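## Task

Place the black pawn on square B3, reading square names from the labels along the board's edge. When finished, every other square must contain exactly what it had initially, and every piece on the board must be standing upright and lie wholly within its square, resting there by itself rather than being held by the robot.

## Robot and tools

Robot: a single six-joint arm (joints from base outward: shoulder pan, shoulder lift, elbow, wrist 1, wrist 2, wrist 3) carrying a two-finger parallel gripper. There is only one arm, so every command carries one set of numbers. The fingers extend along the gripper's +z axis and close along its x axis. end_effector_position is the point midway between the finger pads; fingertips reach 17.5 mm past it. A flat block juts about 9 cm from the last joint axis toward the gripper's -y side and rotates with the gripper, so watch it near pieces. Pure rotations pivot about the pad midpoint.

Frames: the state line reports position (m), orientation as quaternion wxyz, and velocities in the scene frame. Origin is on the tabletop beneath the arm base, +z up, +y to the left when facing +x. Printed position may be slightly wrong, worse at long reach. Cameras: cam_low (672x504) and cam_wrist (616x616), delivered in that order.

The row: nine numbers, each in [-1, 1], ordered dx, dy, dz, rx, ry, rz, position, force_limit, speed. The first six are an offset, not a pose: they are expressed in the gripper's own axes and measured from the gripper pose shown in the most recent result (or, before any result in the scene has shown it, and for later calls in the same reply, from where the robot is when the action begins). Scale: 1.0 = 0.6 m for dx/dy/dz and 180 degrees for the rotation vector rx, ry, rz. Within one action, every row counts from that same reference, not from the preceding row. All zeros therefore pulls the arm back to the reference; it is not a pause.

Gripper numbers (absolute settings, not offsets): position +1 = 50 mm open, about -0.65 = pads touching; send -1 to grasp, which closes until something blocks. force_limit: -1 about 20 N per pad, 0 about 102 N, +1 about 185 N (actual may be ~17% higher). speed: -1 = 20 mm/s, 0 = 85, +1 = 150. New force or speed only takes effect after a position change of at least 0.01. object_status: 0 moving, 1 blocked while opening, 2 blocked while closing (a grip), 3 reached the setting or pads met (usually nothing held). Confirm a grasp by reading 2. position_measured gives opening ≈ (250 - position_measured) × 0.202 mm.

Tools:
- execute_actions {"actions": [...], "pictures": bool}. Empty list returns state only. One action {"rows": [[9 numbers], ...], "steps": n}: up to 15 rows and steps ≤15, each step 1/30 s; the final row repeats if rows run out. One wait {"steps": n}, n ≤300, counted from the last result, reply time included.
- move {"target": [9 numbers], "speed": m/s}: straight-line path toward the offset pose described above, 0.002 to 0.5 m/s (default 0.25), rotation capped at twice that in rad/s. Paths last 0.5–10 s; longer ones stop short. Finger values are sent at the start. Result adds a "move:" line: done, off_target, moving, held or fault, plus limits (paced = target clipped; held = a check blocked steps, after which motion may surge) and distance to target.
- wait {"seconds": 0–10}: scene runs, nothing new sent.
- zoom_image {"camera": "cam_low" or "cam_wrist", "region": [x0, y0, x1, y1]} in pixels, top-left origin, at most 504×504.
- read_manual: licence texts only.
- finished_scene {"scene": 1 or 2}: irreversible; grades and starts the next scene, whose task appears in its result.

Motion behaviour: each step the commanded pose is clipped to 70 mm and 16 degrees from the measured one, and commands lag about 0.15 s. After an action ends the arm only continues to the last clipped pose, so large offsets may need several calls; check the pose and "Hand target" line. Position wins over orientation if both can't be met. "pose unreachable" and HELD mark steps where the clearance check altered or dropped the command.

Hazards: the arm is stiff. Commanding even slightly below a firm surface can trigger a fault. Joint torque at its limit (shoulder 300, elbow 136, wrists 50.9 N m) or 150 N external force stops the arm for 10 s and cancels the rest of the call. Moves don't avoid obstacles and may overshoot speed near full stretch. Approach pieces from above slowly, lower gently, open before lifting away so pieces aren't dragged or toppled. Brief tugs may hit a held piece; grip firmly enough. Nothing may fall off the table, and neighbouring pieces must not be disturbed. Holding loads heats motors: MOTOR HOT warns at 70 °C, 85 °C brakes the arm. Time spent thinking counts, so keep replies brief, move smoothly, and release the piece upright and centred before finishing.

Each tool is called as name([rows], argument=value, ...), one row to a line, values as JSON.

## Session

execute_actions(actions=[])

Scene clock: 0.00 s of 4000.00 s.
end_effector_position=(+0.9378, +0.0075, +0.2494) position_measured=3 object_status=3 end_effector_quat_wxyz=(-0.306, +0.876, -0.254, -0.272) end_effector_velocity=(-0.000, +0.001, -0.002) end_effector_angular_velocity=(+0.001, +0.003, +0.002)
Joint positions: [ 2.618 -0.423  0.907 -0.458 -0.831  0.674]
Joint velocities: [ 0.003  0.     0.001 -0.    -0.001 -0.001]
Hand target: +0.938, +0.007, +0.249; -0.306, +0.876, -0.254, -0.272

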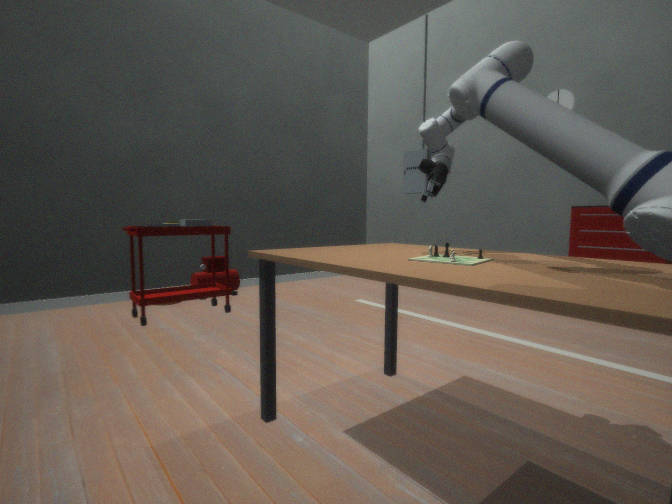

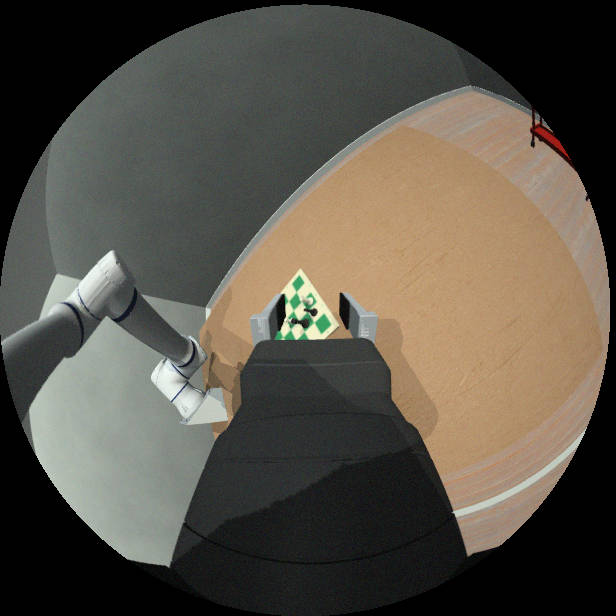

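zoom_image(camera="cam_wrist", region=[250, 260, 370, 350])

zoom_image(camera="cam_low", region=[400, 225, 500, 285])

Region (250, 260, 370, 350) of cam_wrist's 616x616 image, scaled by 4.200, with more detail than that image has; it fills the top 378 rows of this view, and the rest is white.

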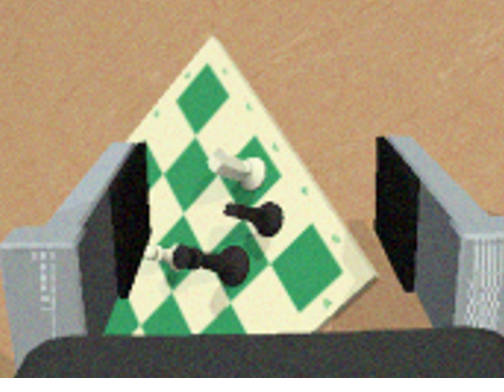

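Region (400, 225, 500, 285) of cam_low's 672x504 image, scaled by 5.040, with more detail than that image has; it fills the top 302 rows of this view, and the rest is white.

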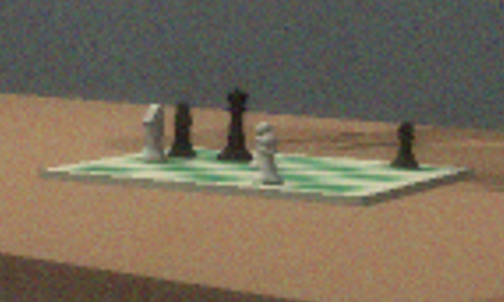

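move(target=[-0.2227, 0.1847, 0.2248, -0.2269, 0.1567, -0.2417, 1, -0.5, 0], speed=0.3)

Scene clock: 65.17 s of 4000.00 s.
end_effector_position=(+0.7308, +0.0598, +0.2003) position_measured=3 object_status=3 end_effector_quat_wxyz=(-0.000, +0.993, +0.122, -0.000) end_effector_velocity=(-0.002, +0.001, -0.002) end_effector_angular_velocity=(-0.003, -0.008, +0.006)
Joint positions: [ 2.586 -1.136  1.96  -1.912 -0.907  0.619]
Joint velocities: [ 0.001 -0.005  0.011 -0.017  0.003  0.001]
Hand target: +0.731, +0.060, +0.200; +0.000, +0.992, +0.122, +0.000
Off the commanded pose: 0.001 m, 0 deg.
After step 90, 59.73 s passed at rest.
move: done

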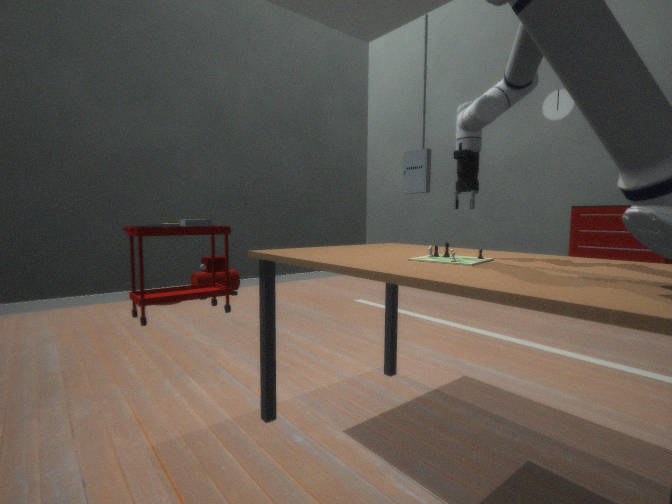

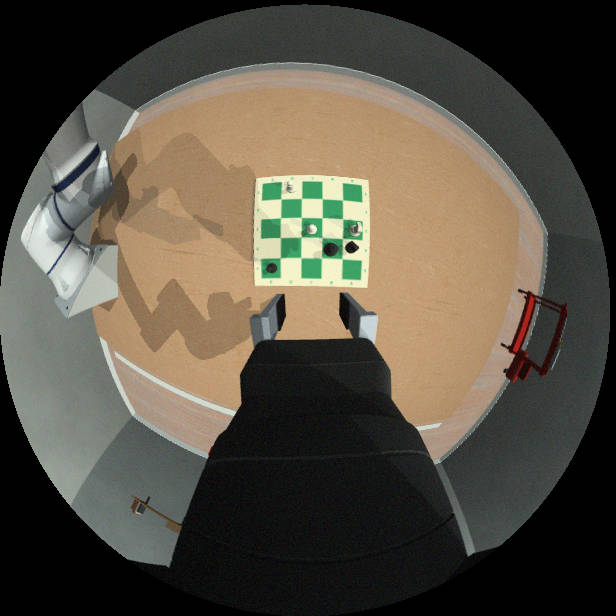

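zoom_image(camera="cam_wrist", region=[245, 168, 381, 304])

Region (245, 168, 381, 304) of cam_wrist's 616x616 image, scaled by 3.706, with more detail than that image has.

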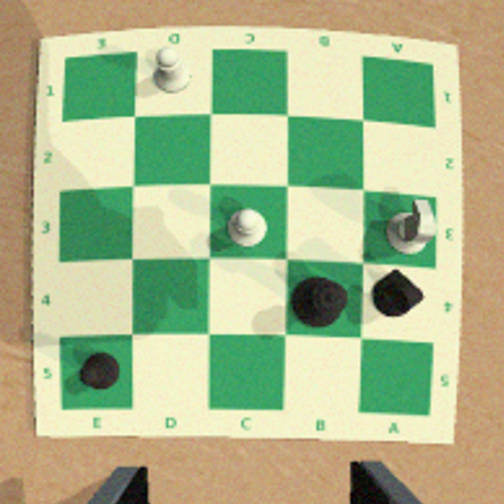

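move(target=[-0.118, -0.022, 0.183, 0, 0, 0.761, 0.6, -0.6, 0], speed=0.5)

Scene clock: 102.93 s of 4000.00 s.
end_effector_position=(+0.6592, +0.0556, +0.0905) position_measured=63 object_status=3 end_effector_quat_wxyz=(-0.000, -0.478, +0.878, +0.000) end_effector_velocity=(-0.001, -0.001, -0.000) end_effector_angular_velocity=(-0.002, -0.001, -0.011)
Joint positions: [ 2.646 -1.193  2.226 -2.164 -0.88   3.078]
Joint velocities: [-0.001 -0.001  0.003 -0.004 -0.001  0.011]
Hand target: +0.659, +0.056, +0.090; -0.000, -0.477, +0.879, +0.000
Off the commanded pose: 0.000 m, 0 deg.
After step 90, 31.77 s passed at rest.
move: done

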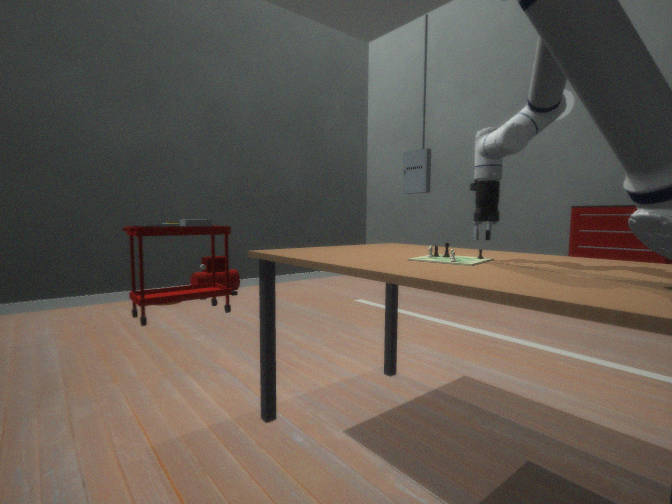

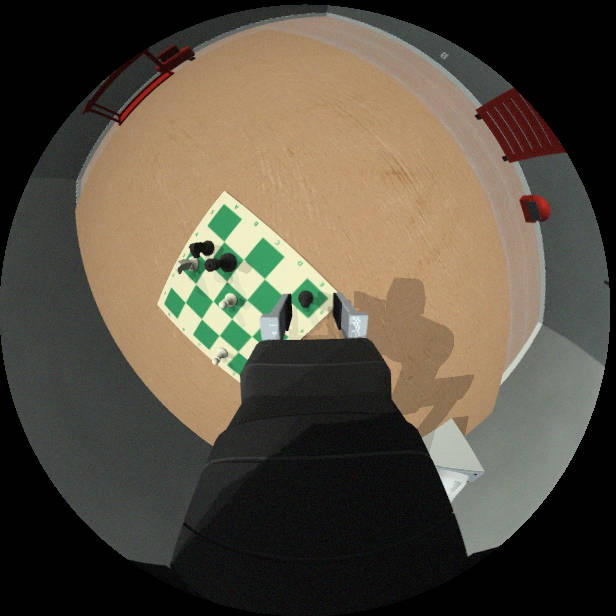

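zoom_image(camera="cam_wrist", region=[262, 255, 362, 345])

zoom_image(camera="cam_low", region=[420, 205, 510, 275])

Region (262, 255, 362, 345) of cam_wrist's 616x616 image, scaled by 5.040, with more detail than that image has; it fills the top 454 rows of this view, and the rest is white.

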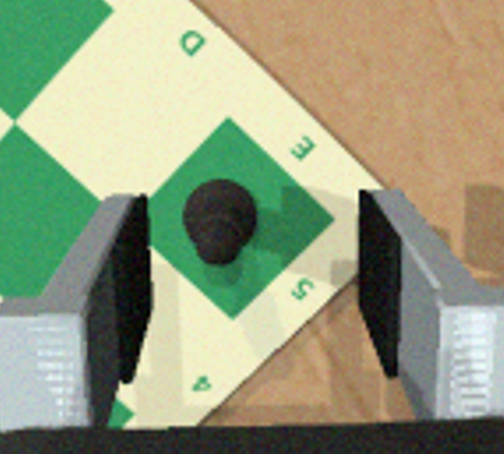

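Region (420, 205, 510, 275) of cam_low's 672x504 image, scaled by 5.600, with more detail than that image has.

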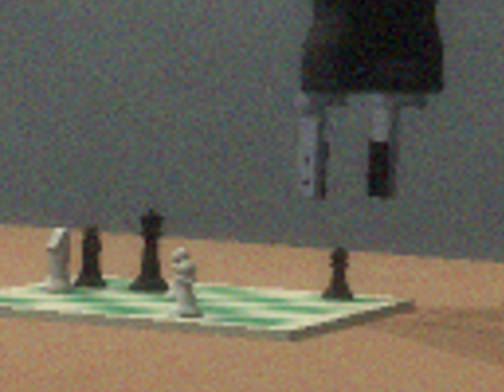

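move(target=[-0.0117, 0.0125, 0.070, 0, 0, 0, 0.6, -0.6, 0], speed=0.1)

zoom_image(camera="cam_wrist", region=[262, 255, 362, 345])

zoom_image(camera="cam_low", region=[450, 220, 510, 275])

Scene clock: 133.07 s of 4000.00 s.
end_effector_position=(+0.6568, +0.0656, +0.0486) position_measured=63 object_status=3 end_effector_quat_wxyz=(-0.000, -0.478, +0.878, +0.000) end_effector_velocity=(+0.001, +0.000, -0.001) end_effector_angular_velocity=(+0.001, -0.002, -0.000)
Joint positions: [ 2.698 -1.156  2.253 -2.268 -0.858  3.139]
Joint velocities: [ 0.002  0.002  0.    -0.006  0.002  0.004]
Hand target: +0.657, +0.066, +0.048; -0.000, -0.478, +0.878, +0.000
Off the commanded pose: 0.000 m, 0 deg.
After step 90, 26.27 s passed at rest.
move: done

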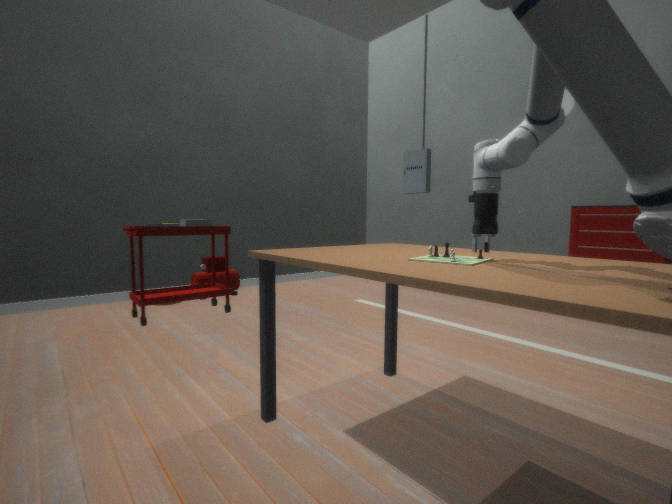

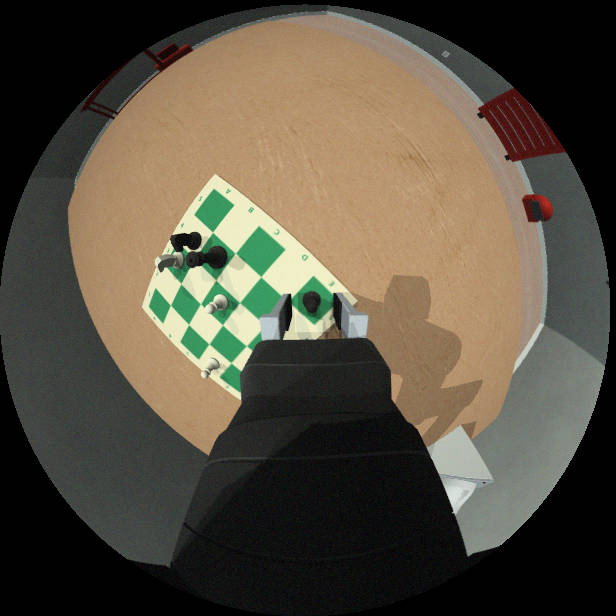

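Region (262, 255, 362, 345) of cam_wrist's 616x616 image, scaled by 5.040, with more detail than that image has; it fills the top 454 rows of this view, and the rest is white.

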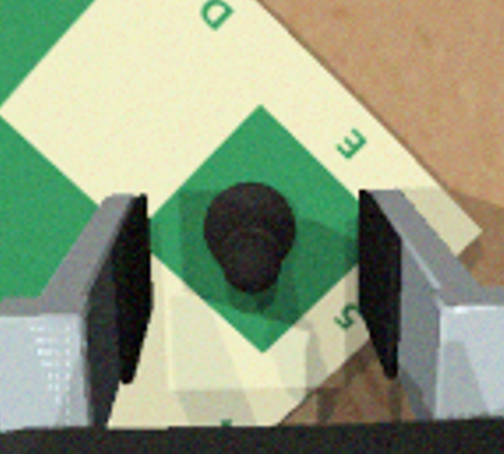

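Region (450, 220, 510, 275) of cam_low's 672x504 image, scaled by 8.400, with more detail than that image has; it fills the top 462 rows of this view, and the rest is white.

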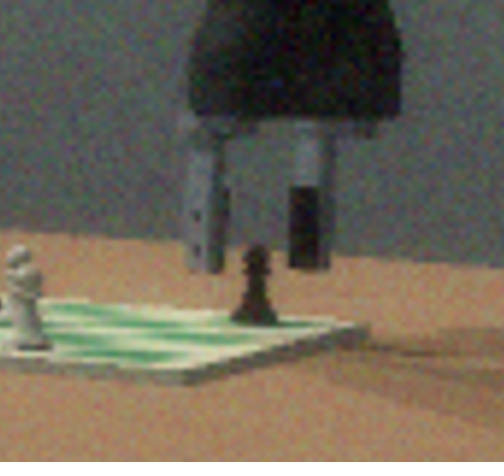

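move(target=[-0.0012, 0.001, 0.013, 0, 0, 0, 0.0, -0.7, 0], speed=0.05)

execute_actions([
  {"rows": [[0,0,0,0,0,0,-1,-0.7,-0.6]], "steps": 15},
])

zoom_image(camera="cam_wrist", region=[262, 255, 362, 345])

zoom_image(camera="cam_low", region=[450, 220, 510, 275])

Scene clock: 139.57 s of 4000.00 s.
end_effector_position=(+0.6567, +0.0666, +0.0410) position_measured=152 object_status=3 end_effector_quat_wxyz=(-0.000, -0.478, +0.878, +0.000) end_effector_velocity=(-0.001, +0.001, -0.003) end_effector_angular_velocity=(+0.000, +0.002, +0.001)
Joint positions: [ 2.707 -1.147  2.256 -2.287 -0.855  3.15 ]
Joint velocities: [ 0.005  0.003  0.001 -0.005  0.001  0.003]
Hand target: +0.657, +0.067, +0.041; -0.000, -0.478, +0.878, +0.000
Off the commanded pose: 0.000 m, 0 deg.
After step 90, 2.80 s passed at rest.
move: done

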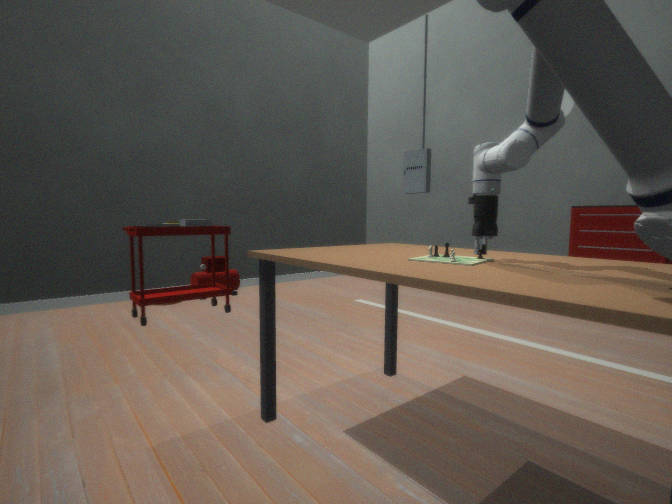

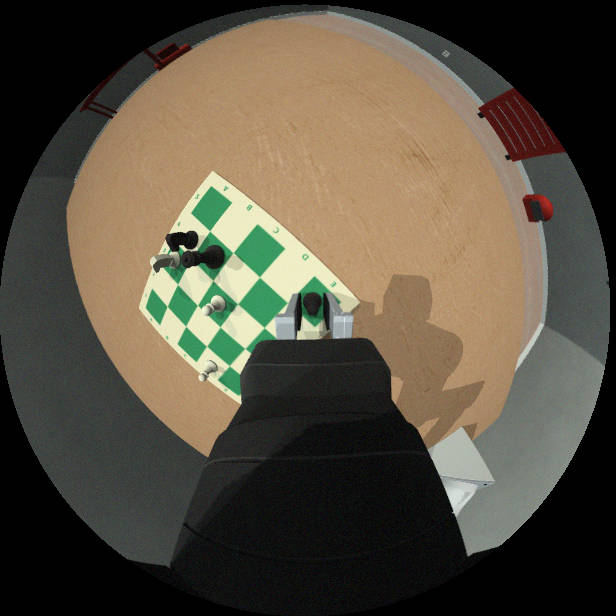

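Scene clock: 140.07 s of 4000.00 s.
end_effector_position=(+0.6567, +0.0666, +0.0409) position_measured=205 object_status=2 end_effector_quat_wxyz=(-0.000, -0.478, +0.878, +0.000) end_effector_velocity=(-0.000, -0.000, -0.000) end_effector_angular_velocity=(-0.000, +0.001, -0.001)
Joint positions: [ 2.707 -1.147  2.256 -2.287 -0.855  3.15 ]
Joint velocities: [-0.  0.  0.  0. -0. -0.]
Hand target: +0.657, +0.067, +0.041; -0.000, -0.478, +0.878, +0.000
Off the commanded pose: 0.000 m, 0 deg.
Steps of this call (steps 1 to 15: all 15 steps of this action). Readings (end_effector_position | what the end effector reports):
1: (+0.6567, +0.0666, +0.0410) | position_measured=155 object_status=0
2: (+0.6567, +0.0666, +0.0410) | position_measured=163 object_status=0
4: (+0.6567, +0.0666, +0.0410) | position_measured=178 object_status=0
8: (+0.6567, +0.0666, +0.0410) | position_measured=205 object_status=0
15: the state above

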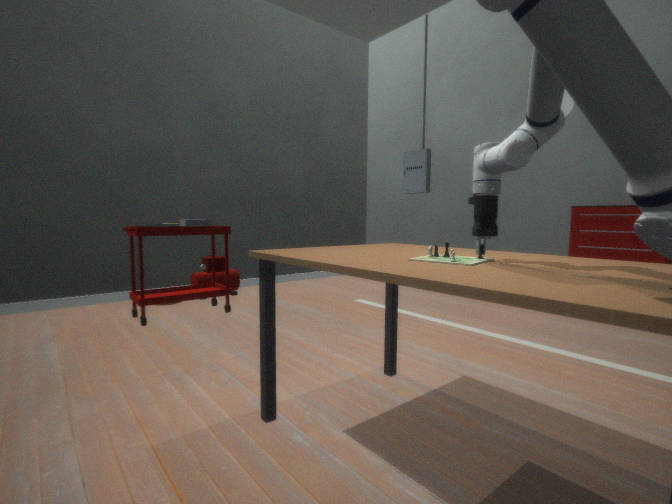

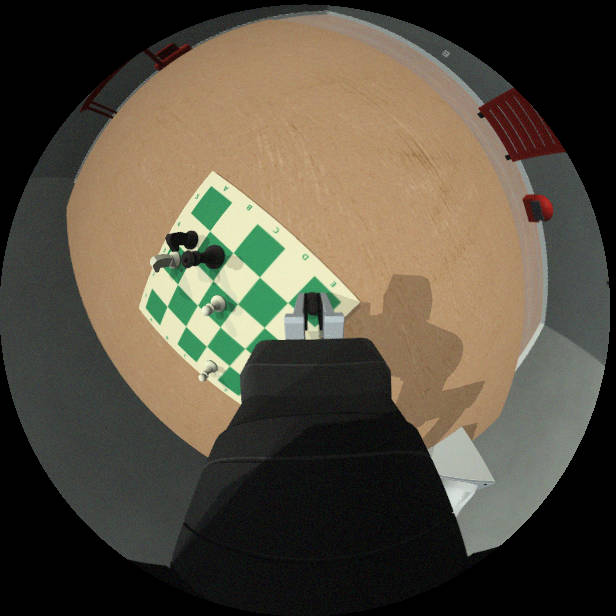

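Region (262, 255, 362, 345) of cam_wrist's 616x616 image, scaled by 5.040, with more detail than that image has; it fills the top 454 rows of this view, and the rest is white.

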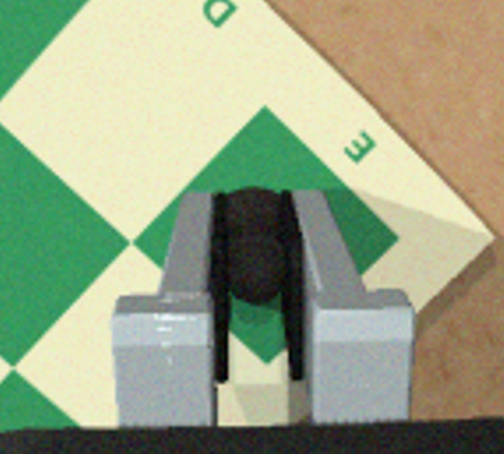

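Region (450, 220, 510, 275) of cam_low's 672x504 image, scaled by 8.400, with more detail than that image has; it fills the top 462 rows of this view, and the rest is white.

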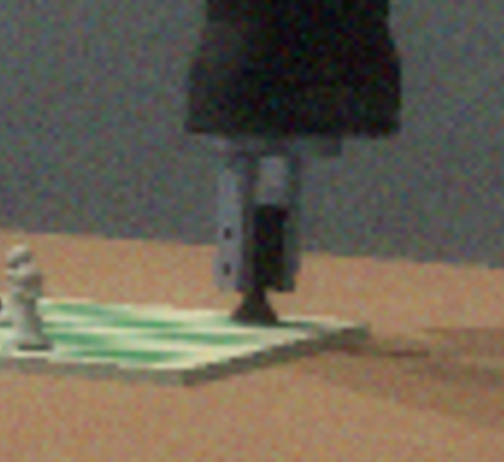

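move(target=[0, 0, -0.103, 0, 0, 0, -1, -0.7, -0.6], speed=0.15)

move(target=[-0.209, -0.042, 0, 0, 0, 0, -1, -0.7, -0.6], speed=0.2)

zoom_image(camera="cam_wrist", region=[252, 235, 372, 345])

zoom_image(camera="cam_low", region=[400, 200, 480, 275])

Scene clock: 147.67 s of 4000.00 s.
end_effector_position=(+0.6566, +0.0665, +0.1026) position_measured=205 object_status=2 end_effector_quat_wxyz=(-0.000, -0.478, +0.878, +0.000) end_effector_velocity=(-0.001, -0.000, +0.001) end_effector_angular_velocity=(-0.001, +0.003, +0.000)
Joint positions: [ 2.642 -1.224  2.225 -2.129 -0.881  3.073]
Joint velocities: [-0.002 -0.002 -0.001  0.006 -0.003 -0.004]
Hand target: +0.657, +0.066, +0.103; -0.000, -0.478, +0.878, +0.000
Off the commanded pose: 0.000 m, 0 deg.
After step 90, 3.70 s passed at rest.
move: done

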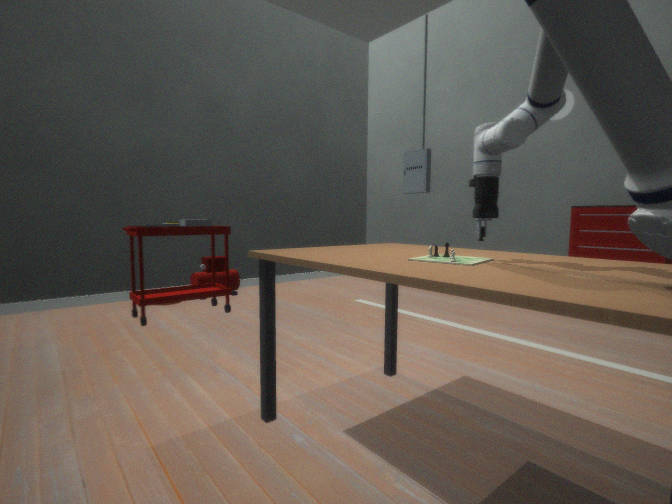

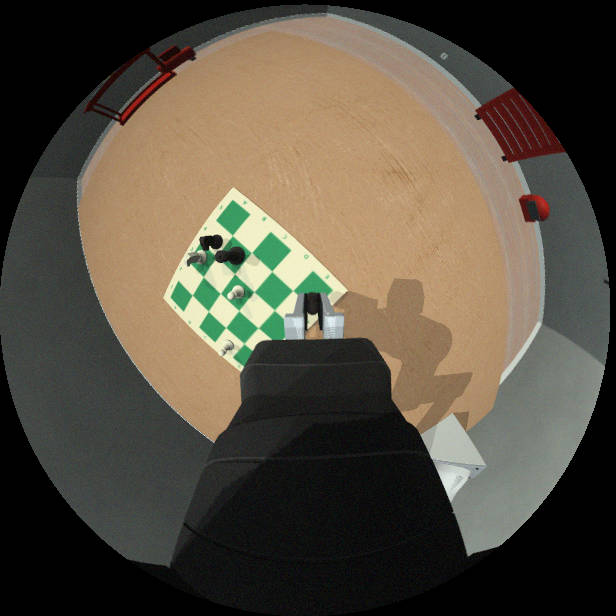

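Scene clock: 148.83 s of 4000.00 s.
end_effector_position=(+0.7459, +0.1582, +0.1027) position_measured=205 object_status=2 end_effector_quat_wxyz=(+0.000, -0.478, +0.878, +0.000) end_effector_velocity=(+0.003, +0.002, +0.002) end_effector_angular_velocity=(+0.000, -0.003, +0.002)
Joint positions: [ 2.784 -1.217  2.058 -2.084 -0.827  3.247]
Joint velocities: [ 0.001 -0.    -0.005  0.     0.002  0.002]
Hand target: +0.746, +0.158, +0.103; +0.000, -0.478, +0.878, +0.000
Off the commanded pose: 0.000 m, 0 deg.
move: done

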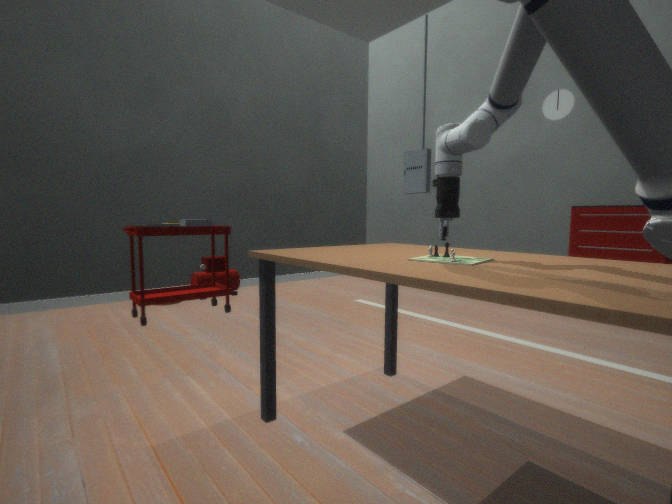

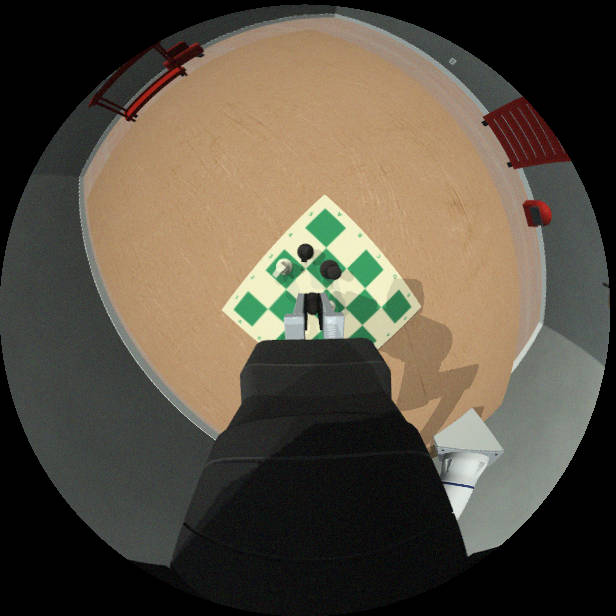

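Region (252, 235, 372, 345) of cam_wrist's 616x616 image, scaled by 4.200, with more detail than that image has; it fills the top 462 rows of this view, and the rest is white.

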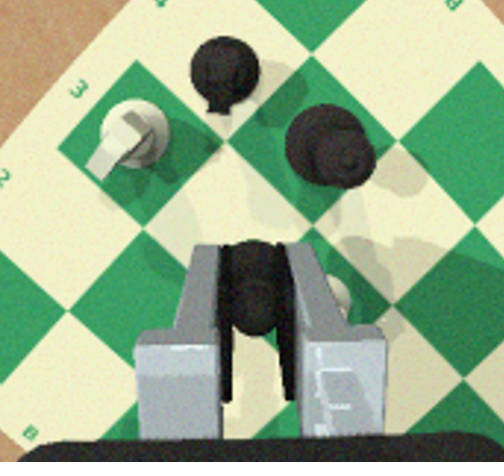

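Region (400, 200, 480, 275) of cam_low's 672x504 image, scaled by 6.300, with more detail than that image has; it fills the top 472 rows of this view, and the rest is white.

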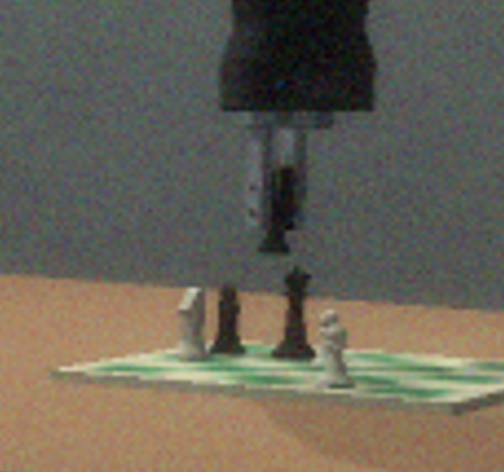

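move(target=[-0.0108, -0.003, 0.0, 0, 0, 0, -1, -0.7, -0.6], speed=0.1)

move(target=[0, 0, 0.092, 0, 0, 0, -1, -0.7, -0.6], speed=0.1)

zoom_image(camera="cam_wrist", region=[262, 255, 362, 345])

zoom_image(camera="cam_low", region=[415, 225, 465, 270])

Scene clock: 156.80 s of 4000.00 s.
end_effector_position=(+0.7509, +0.1626, +0.1027) position_measured=205 object_status=2 end_effector_quat_wxyz=(+0.000, -0.478, +0.878, +0.000) end_effector_velocity=(+0.000, +0.001, +0.000) end_effector_angular_velocity=(-0.001, -0.000, -0.001)
Joint positions: [ 2.79  -1.215  2.048 -2.082 -0.825  3.255]
Joint velocities: [ 0.001 -0.    -0.001  0.    -0.     0.002]
Hand target: +0.751, +0.163, +0.103; +0.000, -0.478, +0.878, +0.000
Off the commanded pose: 0.000 m, 0 deg.
After step 90, 4.27 s passed at rest.
move: done

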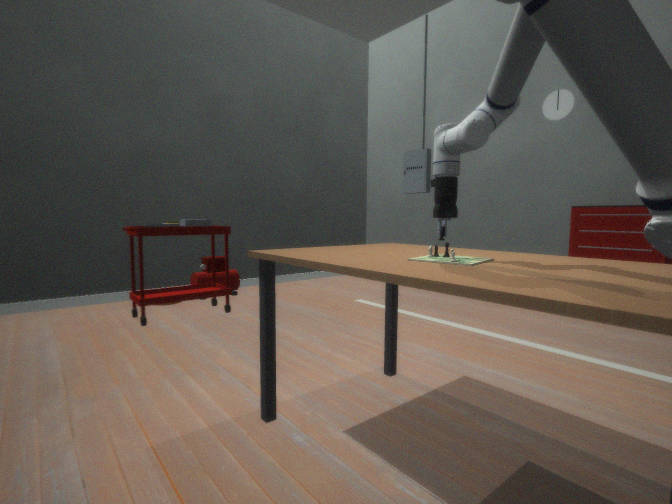

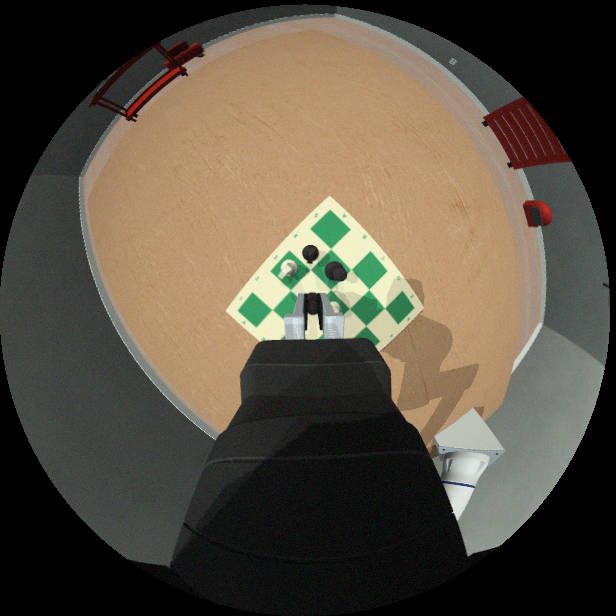

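Scene clock: 157.80 s of 4000.00 s.
end_effector_position=(+0.7509, +0.1627, +0.0476) position_measured=205 object_status=2 end_effector_quat_wxyz=(+0.000, -0.478, +0.878, +0.001) end_effector_velocity=(-0.001, -0.001, -0.002) end_effector_angular_velocity=(-0.001, +0.001, -0.002)
Joint positions: [ 2.843 -1.157  2.074 -2.213 -0.809  3.325]
Joint velocities: [ 0.002  0.003  0.002 -0.004 -0.001  0.003]
Hand target: +0.751, +0.163, +0.047; +0.000, -0.478, +0.878, +0.001
Off the commanded pose: 0.000 m, 0 deg.
move: done

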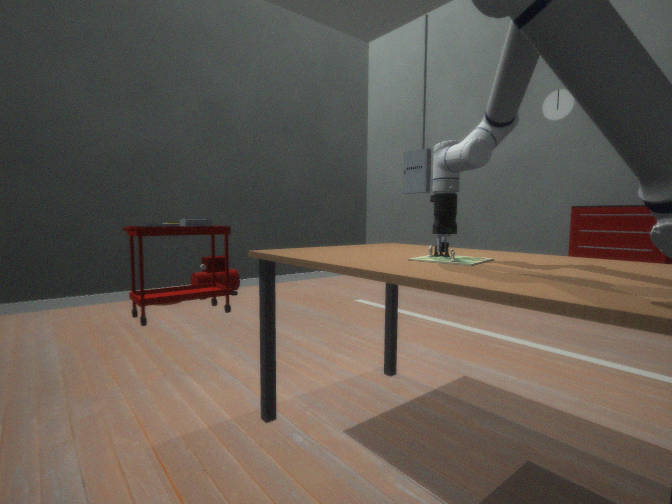

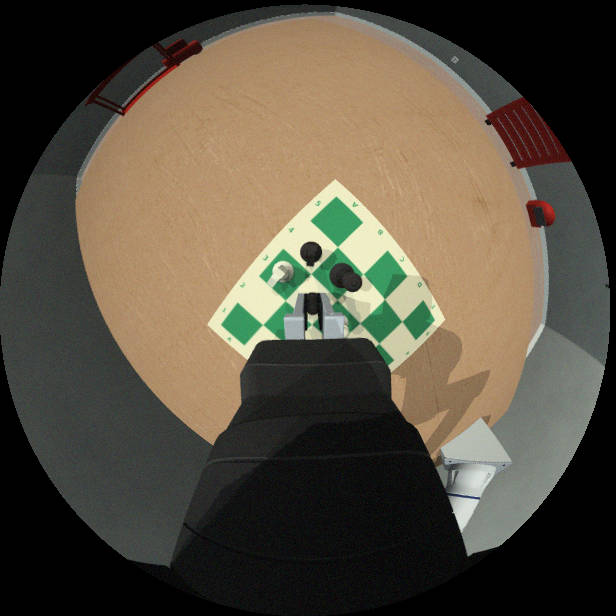

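Region (262, 255, 362, 345) of cam_wrist's 616x616 image, scaled by 5.040, with more detail than that image has; it fills the top 454 rows of this view, and the rest is white.

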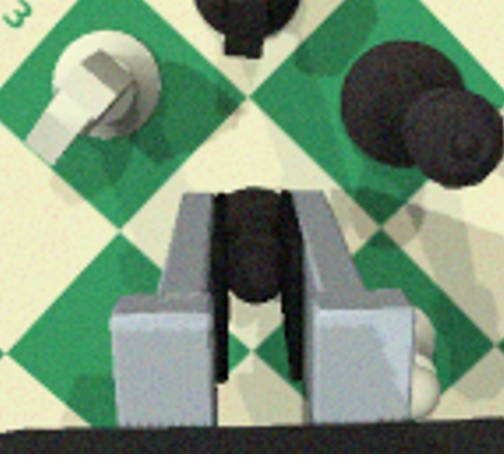

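Region (415, 225, 465, 270) of cam_low's 672x504 image, scaled by 10.080, with more detail than that image has; it fills the top 454 rows of this view, and the rest is white.

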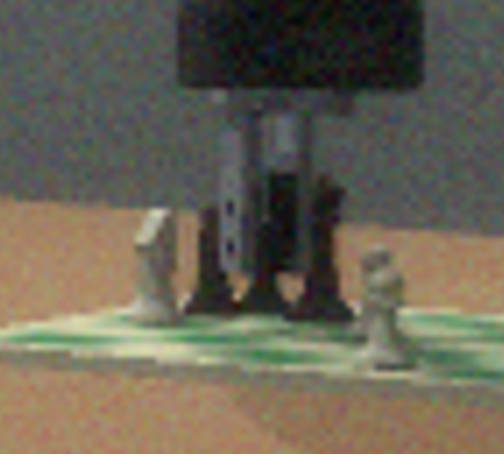

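move(target=[0, 0, 0.0058, 0, 0, 0, -1, -0.7, -0.6], speed=0.015)

zoom_image(camera="cam_wrist", region=[262, 255, 362, 345])

zoom_image(camera="cam_low", region=[425, 240, 455, 265])

Scene clock: 164.60 s of 4000.00 s.
end_effector_position=(+0.7509, +0.1628, +0.0442) position_measured=205 object_status=2 end_effector_quat_wxyz=(+0.000, -0.478, +0.878, +0.001) end_effector_velocity=(-0.001, -0.000, -0.002) end_effector_angular_velocity=(+0.001, +0.001, -0.001)
Joint positions: [ 2.847 -1.154  2.076 -2.221 -0.809  3.329]
Joint velocities: [ 0.002  0.002  0.001 -0.002  0.001  0.001]
Hand target: +0.751, +0.163, +0.044; +0.000, -0.478, +0.878, +0.001
Off the commanded pose: 0.000 m, 0 deg.
After step 90, 3.10 s passed at rest.
move: done

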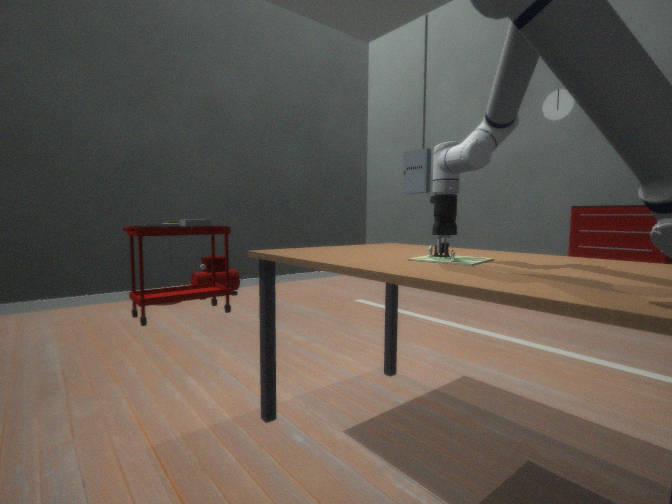

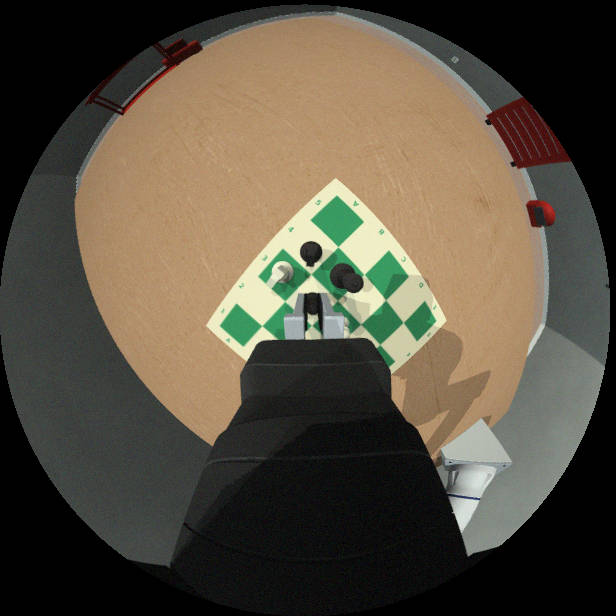

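Region (262, 255, 362, 345) of cam_wrist's 616x616 image, scaled by 5.040, with more detail than that image has; it fills the top 454 rows of this view, and the rest is white.

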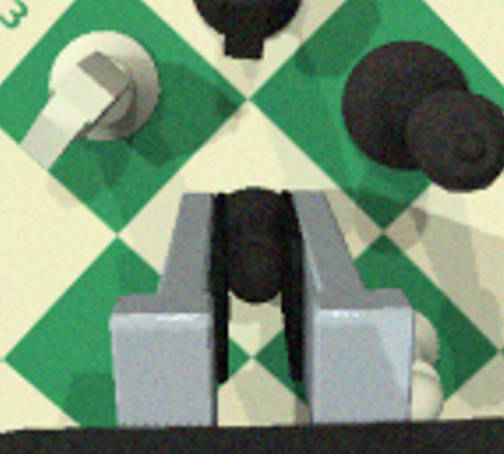

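Region (425, 240, 455, 265) of cam_low's 672x504 image, scaled by 16.800, with more detail than that image has.

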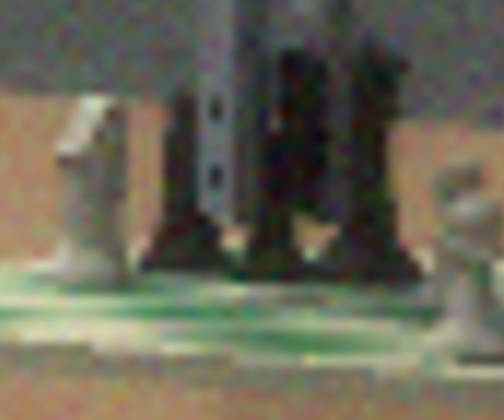

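move(target=[0, 0, 0.0028, 0, 0, 0, -1, -0.7, -0.6], speed=0.01)

execute_actions([
  {"rows": [[0,0,0,0,0,0,-0.05,-0.7,-0.6]], "steps": 10},
], pictures=false)

move(target=[0, 0, -0.1, 0, 0, 0, -0.05, -0.7, -0.6], speed=0.15)

zoom_image(camera="cam_wrist", region=[220, 190, 430, 350])

zoom_image(camera="cam_low", region=[400, 210, 500, 275])

Scene clock: 172.43 s of 4000.00 s.
end_effector_position=(+0.7510, +0.1628, +0.0426) position_measured=205 object_status=2 end_effector_quat_wxyz=(+0.000, -0.478, +0.878, +0.001) end_effector_velocity=(-0.000, +0.001, -0.001) end_effector_angular_velocity=(-0.001, +0.001, +0.002)
Joint positions: [ 2.848 -1.152  2.076 -2.225 -0.808  3.332]
Joint velocities: [ 0.002 -0.     0.    -0.001 -0.001  0.   ]
Hand target: +0.751, +0.163, +0.043; +0.000, -0.478, +0.878, +0.001
Off the commanded pose: 0.000 m, 0 deg.
After step 90, 4.13 s passed at rest.
move: done

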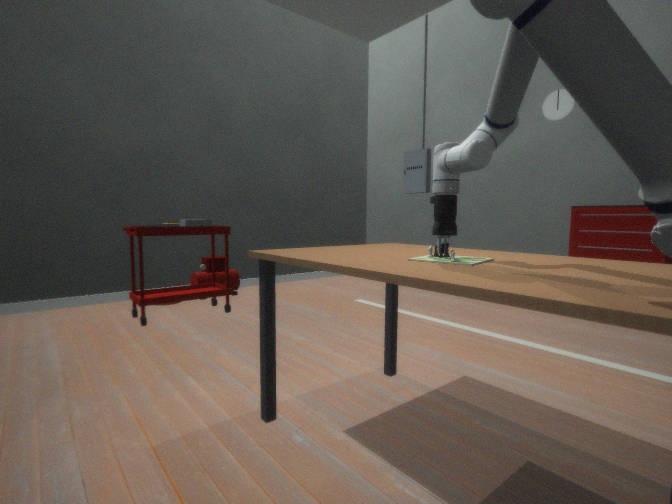

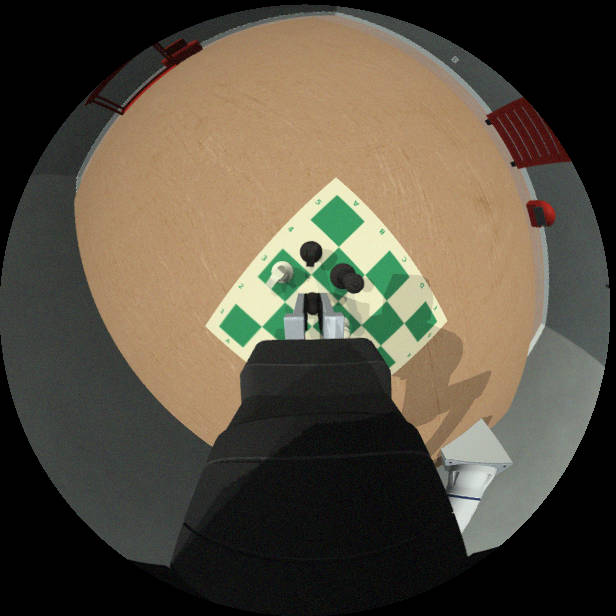

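Scene clock: 172.77 s of 4000.00 s.
end_effector_position=(+0.7510, +0.1628, +0.0426) position_measured=160 object_status=0 end_effector_quat_wxyz=(+0.000, -0.478, +0.878, +0.001) end_effector_velocity=(-0.000, +0.001, -0.000) end_effector_angular_velocity=(+0.000, -0.000, +0.000)
Joint positions: [ 2.848 -1.152  2.076 -2.225 -0.808  3.332]
Joint velocities: [ 0.001 -0.001  0.    -0.     0.001  0.   ]
Hand target: +0.751, +0.163, +0.043; +0.000, -0.478, +0.878, +0.001
Off the commanded pose: 0.000 m, 0 deg.
Steps of this call (steps 1 to 10: all 10 steps of this action). Readings (end_effector_position | what the end effector reports):
1: (+0.7510, +0.1628, +0.0426) | position_measured=202 object_status=0
2: (+0.7510, +0.1628, +0.0426) | position_measured=194 object_status=0
4: (+0.7510, +0.1628, +0.0426) | position_measured=179 object_status=0
8: (+0.7510, +0.1628, +0.0426) | position_measured=160 object_status=0
10: the state above

Scene clock: 173.90 s of 4000.00 s.
end_effector_position=(+0.7509, +0.1626, +0.1025) position_measured=160 object_status=3 end_effector_quat_wxyz=(+0.000, -0.478, +0.878, +0.000) end_effector_velocity=(+0.000, -0.000, +0.002) end_effector_angular_velocity=(-0.000, +0.001, +0.000)
Joint positions: [ 2.79  -1.214  2.048 -2.082 -0.825  3.256]
Joint velocities: [-0.001 -0.001 -0.002  0.005 -0.001 -0.003]
Hand target: +0.751, +0.163, +0.103; +0.000, -0.478, +0.878, +0.000
Off the commanded pose: 0.000 m, 0 deg.
move: done

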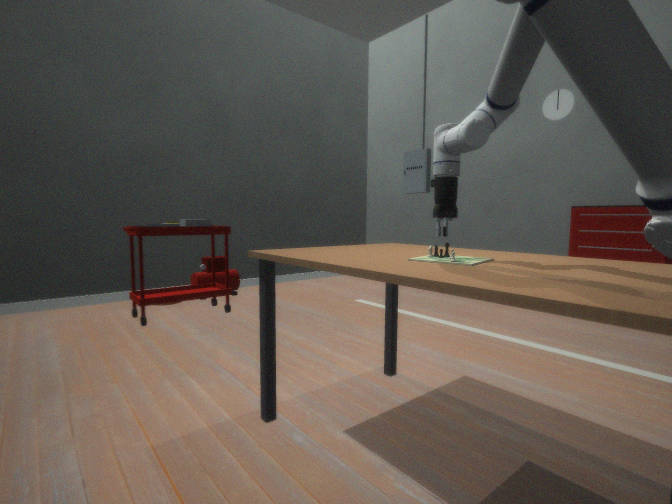

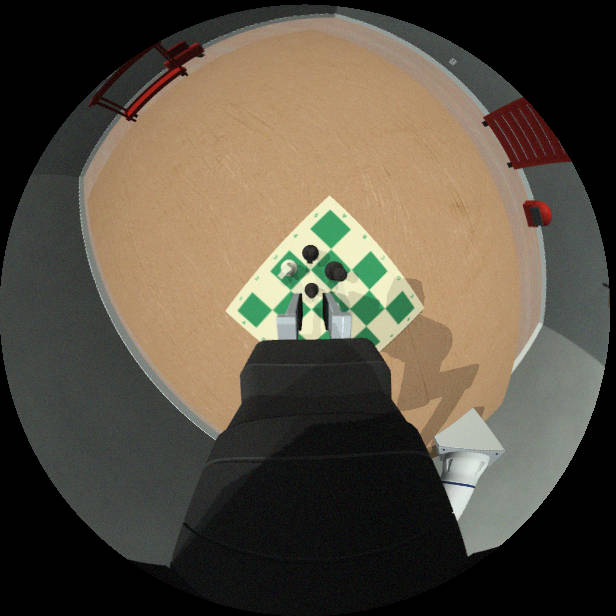

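Region (220, 190, 430, 350) of cam_wrist's 616x616 image, scaled by 2.400, with more detail than that image has; it fills the top 384 rows of this view, and the rest is white.

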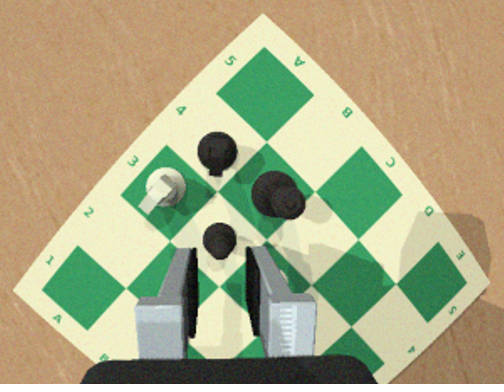

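Region (400, 210, 500, 275) of cam_low's 672x504 image, scaled by 5.040, with more detail than that image has; it fills the top 328 rows of this view, and the rest is white.

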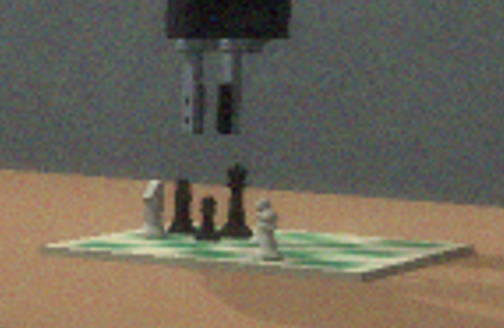

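The pawn is upright and centred on B3.

finished_scene(scene=1)

The scene is finished: the task was done.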